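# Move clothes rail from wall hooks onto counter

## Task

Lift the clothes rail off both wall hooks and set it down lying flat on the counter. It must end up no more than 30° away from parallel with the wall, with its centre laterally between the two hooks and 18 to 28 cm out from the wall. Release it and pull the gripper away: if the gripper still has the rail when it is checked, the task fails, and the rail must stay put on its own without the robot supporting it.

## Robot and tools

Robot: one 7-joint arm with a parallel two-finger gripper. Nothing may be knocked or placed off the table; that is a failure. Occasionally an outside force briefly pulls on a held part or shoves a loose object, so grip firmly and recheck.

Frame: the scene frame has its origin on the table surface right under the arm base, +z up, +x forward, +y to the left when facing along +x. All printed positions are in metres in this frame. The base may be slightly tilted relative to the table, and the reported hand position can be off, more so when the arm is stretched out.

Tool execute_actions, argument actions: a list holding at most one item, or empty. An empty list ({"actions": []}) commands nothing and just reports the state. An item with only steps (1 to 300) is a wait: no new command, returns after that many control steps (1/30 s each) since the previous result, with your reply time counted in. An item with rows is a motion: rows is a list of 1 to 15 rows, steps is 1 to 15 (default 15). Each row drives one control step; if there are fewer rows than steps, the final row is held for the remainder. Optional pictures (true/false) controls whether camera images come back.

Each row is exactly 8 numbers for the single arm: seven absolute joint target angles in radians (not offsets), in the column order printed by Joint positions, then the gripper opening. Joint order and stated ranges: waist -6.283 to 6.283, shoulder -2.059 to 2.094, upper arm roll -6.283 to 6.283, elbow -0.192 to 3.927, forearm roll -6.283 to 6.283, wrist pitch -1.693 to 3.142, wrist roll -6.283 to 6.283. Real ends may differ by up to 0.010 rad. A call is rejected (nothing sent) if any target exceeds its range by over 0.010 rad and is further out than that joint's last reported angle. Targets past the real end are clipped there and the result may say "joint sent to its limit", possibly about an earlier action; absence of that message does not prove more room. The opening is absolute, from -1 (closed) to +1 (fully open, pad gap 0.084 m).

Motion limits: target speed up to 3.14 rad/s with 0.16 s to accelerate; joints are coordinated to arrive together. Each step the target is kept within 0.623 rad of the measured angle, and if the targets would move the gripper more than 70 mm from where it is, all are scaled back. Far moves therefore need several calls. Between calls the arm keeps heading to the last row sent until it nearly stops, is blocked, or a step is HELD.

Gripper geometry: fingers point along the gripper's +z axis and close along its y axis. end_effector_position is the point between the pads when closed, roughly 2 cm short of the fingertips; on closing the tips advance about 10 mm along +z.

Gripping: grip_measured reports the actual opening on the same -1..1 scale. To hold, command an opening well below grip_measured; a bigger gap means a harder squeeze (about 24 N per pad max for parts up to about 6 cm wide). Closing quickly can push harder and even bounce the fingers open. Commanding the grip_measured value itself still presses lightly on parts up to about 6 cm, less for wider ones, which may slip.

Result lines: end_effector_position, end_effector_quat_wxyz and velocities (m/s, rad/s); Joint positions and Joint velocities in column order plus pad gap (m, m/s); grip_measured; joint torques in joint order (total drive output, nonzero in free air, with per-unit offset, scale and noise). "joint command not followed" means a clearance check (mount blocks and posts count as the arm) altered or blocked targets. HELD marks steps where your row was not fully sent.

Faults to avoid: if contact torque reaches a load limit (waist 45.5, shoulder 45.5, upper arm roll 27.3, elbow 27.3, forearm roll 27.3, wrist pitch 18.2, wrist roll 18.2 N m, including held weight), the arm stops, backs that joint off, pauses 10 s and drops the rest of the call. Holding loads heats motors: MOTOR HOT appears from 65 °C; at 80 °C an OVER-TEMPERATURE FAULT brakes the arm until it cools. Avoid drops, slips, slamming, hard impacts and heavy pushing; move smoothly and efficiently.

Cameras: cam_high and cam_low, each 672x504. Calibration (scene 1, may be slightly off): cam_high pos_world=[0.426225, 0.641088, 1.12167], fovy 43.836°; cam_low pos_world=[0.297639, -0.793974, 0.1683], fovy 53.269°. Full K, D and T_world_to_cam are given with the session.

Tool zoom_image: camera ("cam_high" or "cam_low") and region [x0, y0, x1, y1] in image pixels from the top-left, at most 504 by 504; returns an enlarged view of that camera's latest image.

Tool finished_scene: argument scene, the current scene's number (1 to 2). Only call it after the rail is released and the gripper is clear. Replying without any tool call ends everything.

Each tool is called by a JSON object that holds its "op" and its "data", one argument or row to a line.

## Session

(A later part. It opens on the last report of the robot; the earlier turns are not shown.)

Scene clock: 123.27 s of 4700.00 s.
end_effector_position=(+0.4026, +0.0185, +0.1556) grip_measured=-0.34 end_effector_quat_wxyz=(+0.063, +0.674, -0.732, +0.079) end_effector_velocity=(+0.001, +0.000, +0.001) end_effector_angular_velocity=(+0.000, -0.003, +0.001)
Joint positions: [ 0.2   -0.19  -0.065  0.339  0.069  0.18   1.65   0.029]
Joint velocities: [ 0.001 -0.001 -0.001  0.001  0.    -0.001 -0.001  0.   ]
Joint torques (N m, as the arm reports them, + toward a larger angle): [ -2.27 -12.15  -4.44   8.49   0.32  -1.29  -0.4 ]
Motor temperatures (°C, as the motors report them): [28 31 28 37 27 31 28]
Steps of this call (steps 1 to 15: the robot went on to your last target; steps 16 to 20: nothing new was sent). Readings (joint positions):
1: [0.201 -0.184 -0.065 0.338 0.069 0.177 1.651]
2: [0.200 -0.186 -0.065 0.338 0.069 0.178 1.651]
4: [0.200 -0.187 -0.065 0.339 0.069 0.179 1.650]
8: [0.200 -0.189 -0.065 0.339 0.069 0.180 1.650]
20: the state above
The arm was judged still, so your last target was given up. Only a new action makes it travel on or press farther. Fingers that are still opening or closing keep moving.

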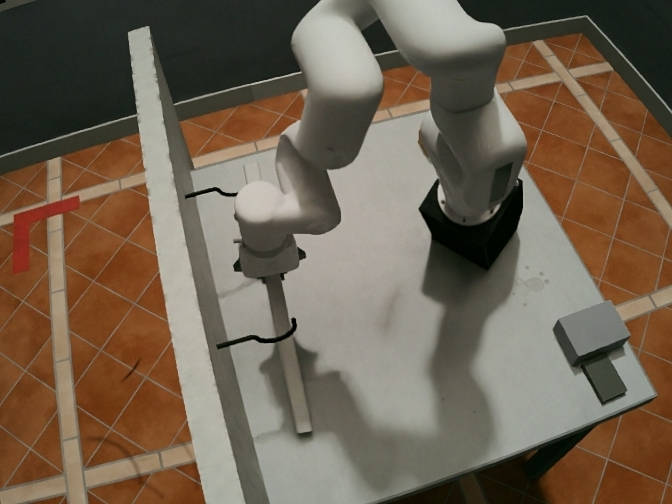

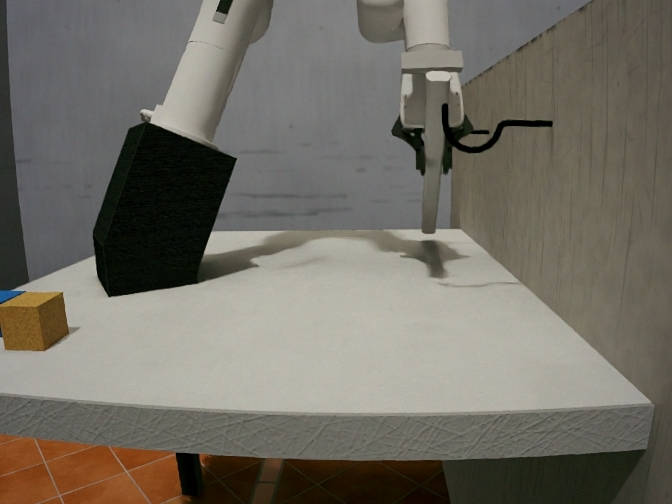

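{"op": "execute_actions", "data": {
  "actions": [
    {"rows":[[0.027,-0.207,-0.065,-0.033,0.069,-0.13,1.481,-1]],"steps":15}
  ],
  "pictures": false
}}

{"op": "execute_actions", "data": {
  "actions": [
    {"steps":30}
  ]
}}

Scene clock: 128.43 s of 4700.00 s.
end_effector_position=(+0.2729, -0.0444, +0.1395) grip_measured=-0.34 end_effector_quat_wxyz=(+0.104, +0.670, -0.730, +0.088) end_effector_velocity=(-0.099, -0.031, +0.002) end_effector_angular_velocity=(-0.054, +0.013, +0.027)
Joint positions: [ 0.04  -0.205 -0.066 -0.009  0.069 -0.104  1.495  0.029]
Joint velocities: [-0.134 -0.015  0.011 -0.276 -0.003 -0.26  -0.14  -0.   ]
Joint torques (N m, as the arm reports them, + toward a larger angle): [ 0.88 -9.22 -3.02  8.04  0.34 -1.6  -0.28]
Motor temperatures (°C, as the motors report them): [28 31 28 36 27 31 27]
Steps of this call (steps 1 to 90: nothing new was sent; then 1.67 s passed at rest; steps 91 to 105: all 15 steps of this action). Readings (joint positions):
91: [0.200 -0.190 -0.065 0.339 0.069 0.180 1.650]
92: [0.199 -0.190 -0.065 0.337 0.069 0.178 1.649]
94: [0.185 -0.193 -0.063 0.310 0.069 0.148 1.634]
98: [0.125 -0.197 -0.066 0.176 0.069 0.046 1.577]
105: the state above

Scene clock: 129.43 s of 4700.00 s.
end_effector_position=(+0.2651, -0.0474, +0.1403) grip_measured=-0.34 end_effector_quat_wxyz=(+0.104, +0.671, -0.729, +0.091) end_effector_velocity=(+0.000, -0.000, +0.000) end_effector_angular_velocity=(-0.000, -0.000, +0.001)
Joint positions: [ 0.027 -0.207 -0.065 -0.033  0.069 -0.13   1.481  0.029]
Joint velocities: [ 0.     0.    -0.    -0.     0.    -0.001 -0.001  0.   ]
Joint torques (N m, as the arm reports them, + toward a larger angle): [-1.28 -7.19 -3.37  3.95  0.66 -1.15 -0.3 ]
Motor temperatures (°C, as the motors report them): [28 31 28 36 27 31 27]
Steps of this call (steps 1 to 30: the robot went on to your last target). Readings (joint positions):
1: [0.036 -0.206 -0.065 -0.016 0.069 -0.112 1.491]
2: [0.034 -0.206 -0.065 -0.019 0.069 -0.117 1.488]
4: [0.031 -0.207 -0.065 -0.024 0.069 -0.124 1.484]
8: [0.028 -0.207 -0.065 -0.029 0.069 -0.129 1.482]
30: the state above
The arm was judged still, so your last target was given up. Only a new action makes it travel on or press farther. Fingers that are still opening or closing keep moving.

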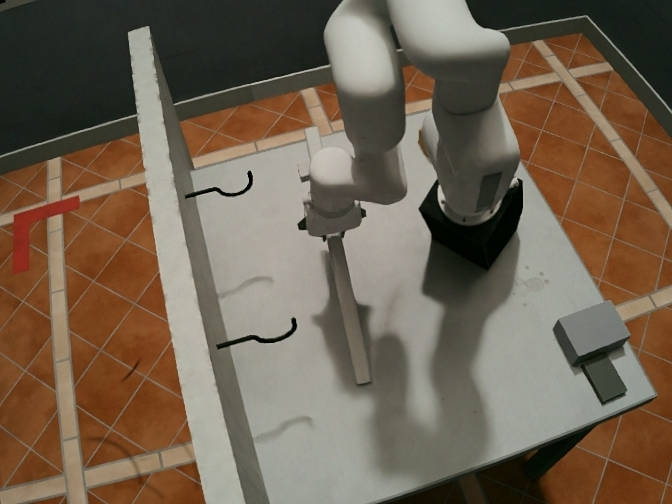

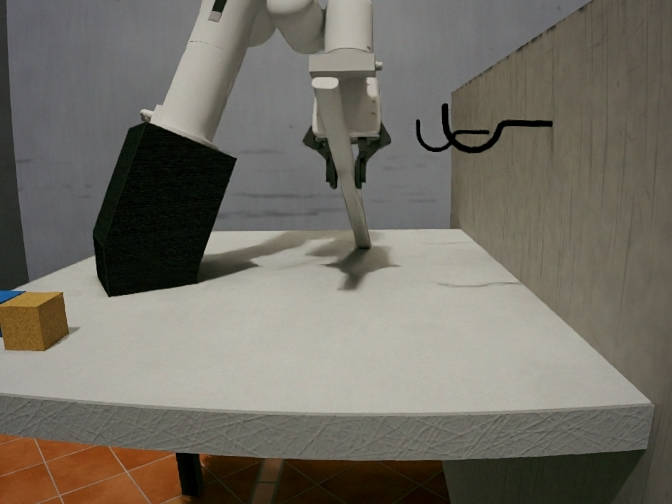

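{"op": "execute_actions", "data": {
  "actions": [
    {"rows":[[0.10,0.38,-0.065,0.14,0.069,-0.56,1.481,-1]],"steps":15}
  ],
  "pictures": false
}}

{"op": "execute_actions", "data": {
  "actions": [
    {"steps":25}
  ]
}}

Scene clock: 133.40 s of 4700.00 s.
end_effector_position=(+0.2694, -0.0619, +0.0710) grip_measured=-0.35 end_effector_quat_wxyz=(+0.118, +0.701, -0.695, +0.103) end_effector_velocity=(+0.016, -0.010, -0.033) end_effector_angular_velocity=(-0.026, -0.062, +0.059)
Joint positions: [ 0.096  0.352 -0.065  0.13   0.069 -0.536  1.481  0.029]
Joint velocities: [ 0.032  0.262 -0.009  0.096  0.002 -0.242  0.001 -0.   ]
Joint torques (N m, as the arm reports them, + toward a larger angle): [ -3.66 -13.75  -5.43  -1.4    0.92  -0.85  -0.4 ]
Motor temperatures (°C, as the motors report them): [28 31 28 35 27 31 27]
Steps of this call (steps 1 to 90: nothing new was sent; then 0.47 s passed at rest; steps 91 to 105: all 15 steps of this action). Readings (joint positions):
91: [0.027 -0.207 -0.065 -0.033 0.069 -0.130 1.481]
92: [0.027 -0.205 -0.065 -0.033 0.069 -0.132 1.481]
94: [0.031 -0.175 -0.065 -0.024 0.069 -0.157 1.481]
98: [0.061 0.066 -0.065 0.050 0.069 -0.332 1.481]
105: the state above

Scene clock: 134.23 s of 4700.00 s.
end_effector_position=(+0.2704, -0.0627, +0.0673) grip_measured=-0.35 end_effector_quat_wxyz=(+0.117, +0.703, -0.693, +0.106) end_effector_velocity=(-0.000, +0.001, -0.000) end_effector_angular_velocity=(+0.001, +0.000, +0.000)
Joint positions: [ 0.1    0.38  -0.065  0.14   0.069 -0.56   1.481  0.029]
Joint velocities: [ 0.001  0.001  0.001  0.     0.    -0.     0.001 -0.   ]
Joint torques (N m, as the arm reports them, + toward a larger angle): [ -3.3  -11.32  -5.15  -1.32   0.89  -1.12  -0.38]
Motor temperatures (°C, as the motors report them): [28 31 28 35 27 31 27]
Steps of this call (steps 1 to 25: the robot went on to your last target). Readings (joint positions):
1: [0.097 0.359 -0.065 0.133 0.069 -0.543 1.481]
2: [0.098 0.364 -0.065 0.135 0.069 -0.548 1.481]
4: [0.099 0.371 -0.065 0.137 0.069 -0.554 1.481]
8: [0.100 0.376 -0.065 0.139 0.069 -0.558 1.481]
25: the state above

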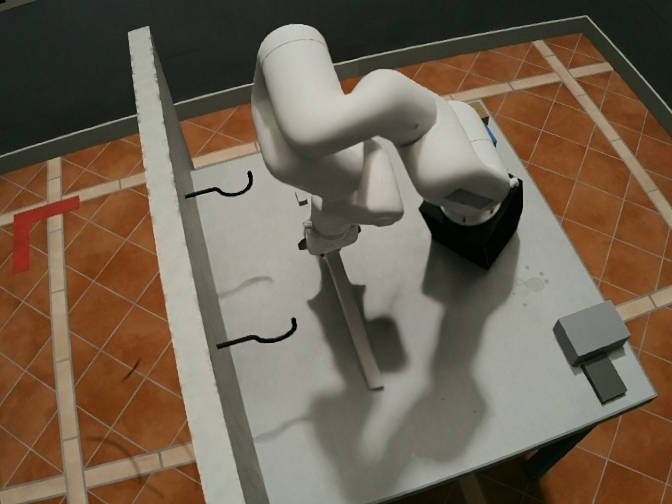

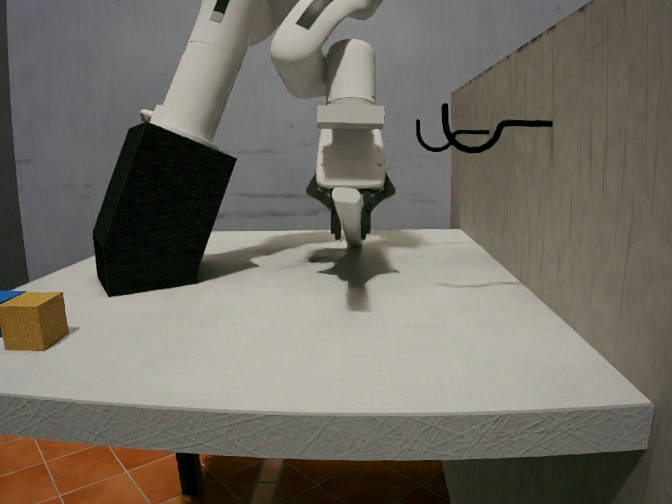

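{"op": "execute_actions", "data": {
  "actions": [
    {"rows":[[0.145,0.66,-0.065,0.223,0.069,-0.766,1.481,-1]],"steps":15}
  ],
  "pictures": false
}}

{"op": "execute_actions", "data": {
  "actions": [
    {"steps":20}
  ],
  "pictures": false
}}

Scene clock: 138.80 s of 4700.00 s.
end_effector_position=(+0.2554, -0.0654, +0.0274) grip_measured=-0.35 end_effector_quat_wxyz=(+0.119, +0.725, -0.670, +0.110) end_effector_velocity=(+0.003, -0.002, -0.008) end_effector_angular_velocity=(-0.004, -0.020, +0.019)
Joint positions: [ 0.144  0.652 -0.065  0.221  0.069 -0.76   1.481  0.029]
Joint velocities: [ 0.01   0.059 -0.003  0.025  0.001 -0.058  0.001 -0.   ]
Joint torques (N m, as the arm reports them, + toward a larger angle): [ -4.2  -12.22  -6.27  -3.92   1.33  -1.04  -0.31]
Motor temperatures (°C, as the motors report them): [28 31 28 34 27 31 27]
Steps of this call (steps 1 to 15: the robot went on to your last target; steps 16 to 90: nothing new was sent; then 1.07 s passed at rest; steps 91 to 105: all 15 steps of this action). Readings (joint positions):
91: [0.100 0.380 -0.065 0.140 0.069 -0.560 1.481]
92: [0.100 0.382 -0.065 0.141 0.069 -0.562 1.481]
94: [0.105 0.412 -0.066 0.150 0.069 -0.587 1.481]
98: [0.132 0.579 -0.064 0.199 0.069 -0.704 1.481]
105: the state above

Scene clock: 139.47 s of 4700.00 s.
end_effector_position=(+0.2548, -0.0655, +0.0263) grip_measured=-0.35 end_effector_quat_wxyz=(+0.119, +0.725, -0.669, +0.110) end_effector_velocity=(-0.000, +0.000, -0.000) end_effector_angular_velocity=(+0.000, -0.001, -0.002)
Joint positions: [ 0.145  0.66  -0.065  0.223  0.069 -0.766  1.481  0.029]
Joint velocities: [-0.     0.001  0.001  0.    -0.    -0.     0.003 -0.   ]
Joint torques (N m, as the arm reports them, + toward a larger angle): [ -3.53 -11.62  -6.03  -3.89   1.29  -1.03  -0.46]
Motor temperatures (°C, as the motors report them): [28 31 28 34 27 31 27]
Steps of this call (steps 1 to 15: the robot went on to your last target; steps 16 to 20: nothing new was sent). Readings (joint positions):
1: [0.144 0.654 -0.065 0.221 0.069 -0.762 1.481]
2: [0.144 0.655 -0.065 0.222 0.069 -0.763 1.481]
4: [0.145 0.657 -0.065 0.222 0.069 -0.765 1.481]
8: [0.145 0.659 -0.065 0.223 0.069 -0.766 1.481]
20: the state above
The arm was judged still, so your last target was given up. Only a new action makes it travel on or press farther. Fingers that are still opening or closing keep moving.

{"op": "execute_actions", "data": {
  "actions": [
    {"rows":[[0.145,0.66,-0.065,0.223,0.069,-0.766,1.481,1]],"steps":15}
  ],
  "pictures": false
}}

{"op": "execute_actions", "data": {
  "actions": [
    {"rows":[[0.027,-0.207,-0.065,-0.033,0.069,-0.13,1.481,1]],"steps":15}
  ],
  "pictures": false
}}

{"op": "execute_actions", "data": {
  "actions": [
    {"steps":40}
  ]
}}

Scene clock: 148.47 s of 4700.00 s.
end_effector_position=(+0.2548, -0.0655, +0.0263) grip_measured=+1.00 end_effector_quat_wxyz=(+0.119, +0.725, -0.669, +0.110) end_effector_velocity=(+0.000, +0.000, -0.000) end_effector_angular_velocity=(+0.001, +0.000, -0.001)
Joint positions: [ 0.145  0.66  -0.065  0.223  0.069 -0.766  1.481  0.084]
Joint velocities: [-0.001  0.     0.001  0.    -0.     0.     0.001 -0.   ]
Joint torques (N m, as the arm reports them, + toward a larger angle): [ -3.34 -11.62  -5.65  -3.71   0.95  -0.99  -0.44]
Motor temperatures (°C, as the motors report them): [28 31 28 33 27 31 27]
Steps of this call (steps 1 to 90: nothing new was sent; then 5.50 s passed at rest; steps 91 to 105: all 15 steps of this action). Readings (joint positions):
91: [0.145 0.660 -0.065 0.223 0.069 -0.766 1.481]
92: [0.145 0.660 -0.065 0.223 0.069 -0.766 1.481]
94: [0.145 0.660 -0.065 0.223 0.069 -0.766 1.481]
98: [0.145 0.660 -0.065 0.223 0.069 -0.766 1.481]
105: the state above

Scene clock: 148.97 s of 4700.00 s.
end_effector_position=(+0.2626, -0.0505, +0.1285) grip_measured=+1.00 end_effector_quat_wxyz=(+0.113, +0.674, -0.725, +0.087) end_effector_velocity=(+0.074, +0.033, +0.145) end_effector_angular_velocity=(+0.052, -0.317, -0.054)
Joint positions: [ 0.038 -0.105 -0.065 -0.008  0.069 -0.191  1.481  0.084]
Joint velocities: [-0.116 -1.158 -0.    -0.248 -0.     0.625  0.001  0.   ]
Joint torques (N m, as the arm reports them, + toward a larger angle): [ 0.27  3.66 -2.82  2.29  0.57 -1.05 -0.28]
Motor temperatures (°C, as the motors report them): [28 31 28 33 27 31 27]
Steps of this call (steps 1 to 15: all 15 steps of this action). Readings (joint positions):
1: [0.145 0.660 -0.065 0.223 0.069 -0.766 1.481]
2: [0.145 0.658 -0.065 0.222 0.069 -0.763 1.481]
4: [0.139 0.628 -0.064 0.209 0.069 -0.729 1.481]
8: [0.096 0.390 -0.065 0.117 0.069 -0.504 1.481]
15: the state above

Scene clock: 150.30 s of 4700.00 s.
end_effector_position=(+0.2651, -0.0474, +0.1403) grip_measured=+1.00 end_effector_quat_wxyz=(+0.104, +0.671, -0.729, +0.091) end_effector_velocity=(+0.000, -0.000, +0.000) end_effector_angular_velocity=(-0.000, -0.001, -0.002)
Joint positions: [ 0.027 -0.207 -0.065 -0.033  0.069 -0.13   1.481  0.084]
Joint velocities: [-0.001 -0.    -0.     0.     0.     0.     0.001 -0.   ]
Joint torques (N m, as the arm reports them, + toward a larger angle): [-1.37 -7.21 -3.3   4.14  0.47 -1.13 -0.34]
Motor temperatures (°C, as the motors report them): [28 31 28 33 27 31 27]
Steps of this call (steps 1 to 30: the robot went on to your last target; steps 31 to 40: nothing new was sent). Readings (joint positions):
1: [0.034 -0.137 -0.065 -0.015 0.069 -0.174 1.481]
2: [0.032 -0.157 -0.065 -0.020 0.069 -0.161 1.481]
4: [0.030 -0.181 -0.065 -0.027 0.069 -0.146 1.481]
8: [0.028 -0.198 -0.065 -0.032 0.069 -0.134 1.481]
40: the state above
The arm was judged still, so your last target was given up. Only a new action makes it travel on or press farther. Fingers that are still opening or closing keep moving.

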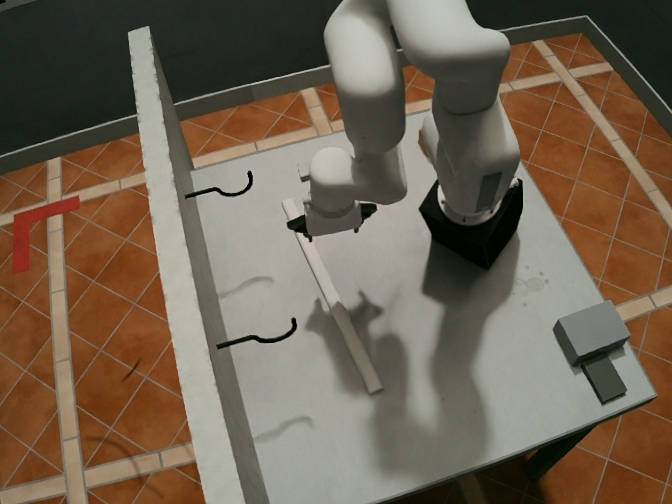

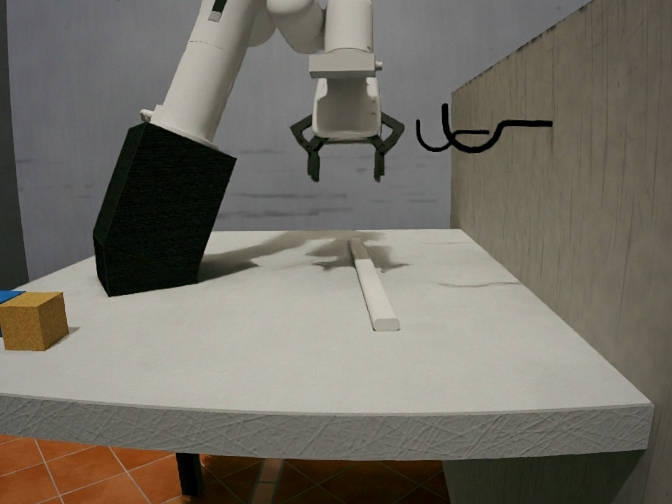

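Checking the rail's angle and distance from the wall in a closer view before finishing.

{"op": "zoom_image", "data": {
  "camera": "cam_high",
  "region": [180, 150, 460, 430]
}}

Region (180, 150, 460, 430) of cam_high's 672x504 image, scaled by 1.800, with more detail than that image has.

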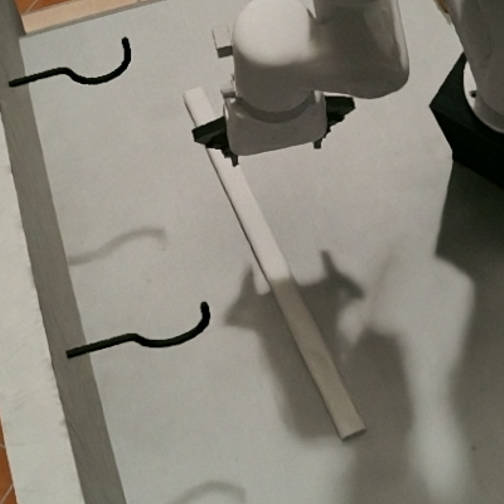

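I measured both ends from the zoomed view. The rail is about 5° off parallel to the wall. Its centre is at roughly (0.26, −0.01), which is between the hooks. That puts it about 25 cm out from the wall, inside the 18–28 cm band, assuming the wall is at x ≈ 0.51.

{"op": "finished_scene", "data": {
  "scene": 2
}}

The scene is finished: the task was done.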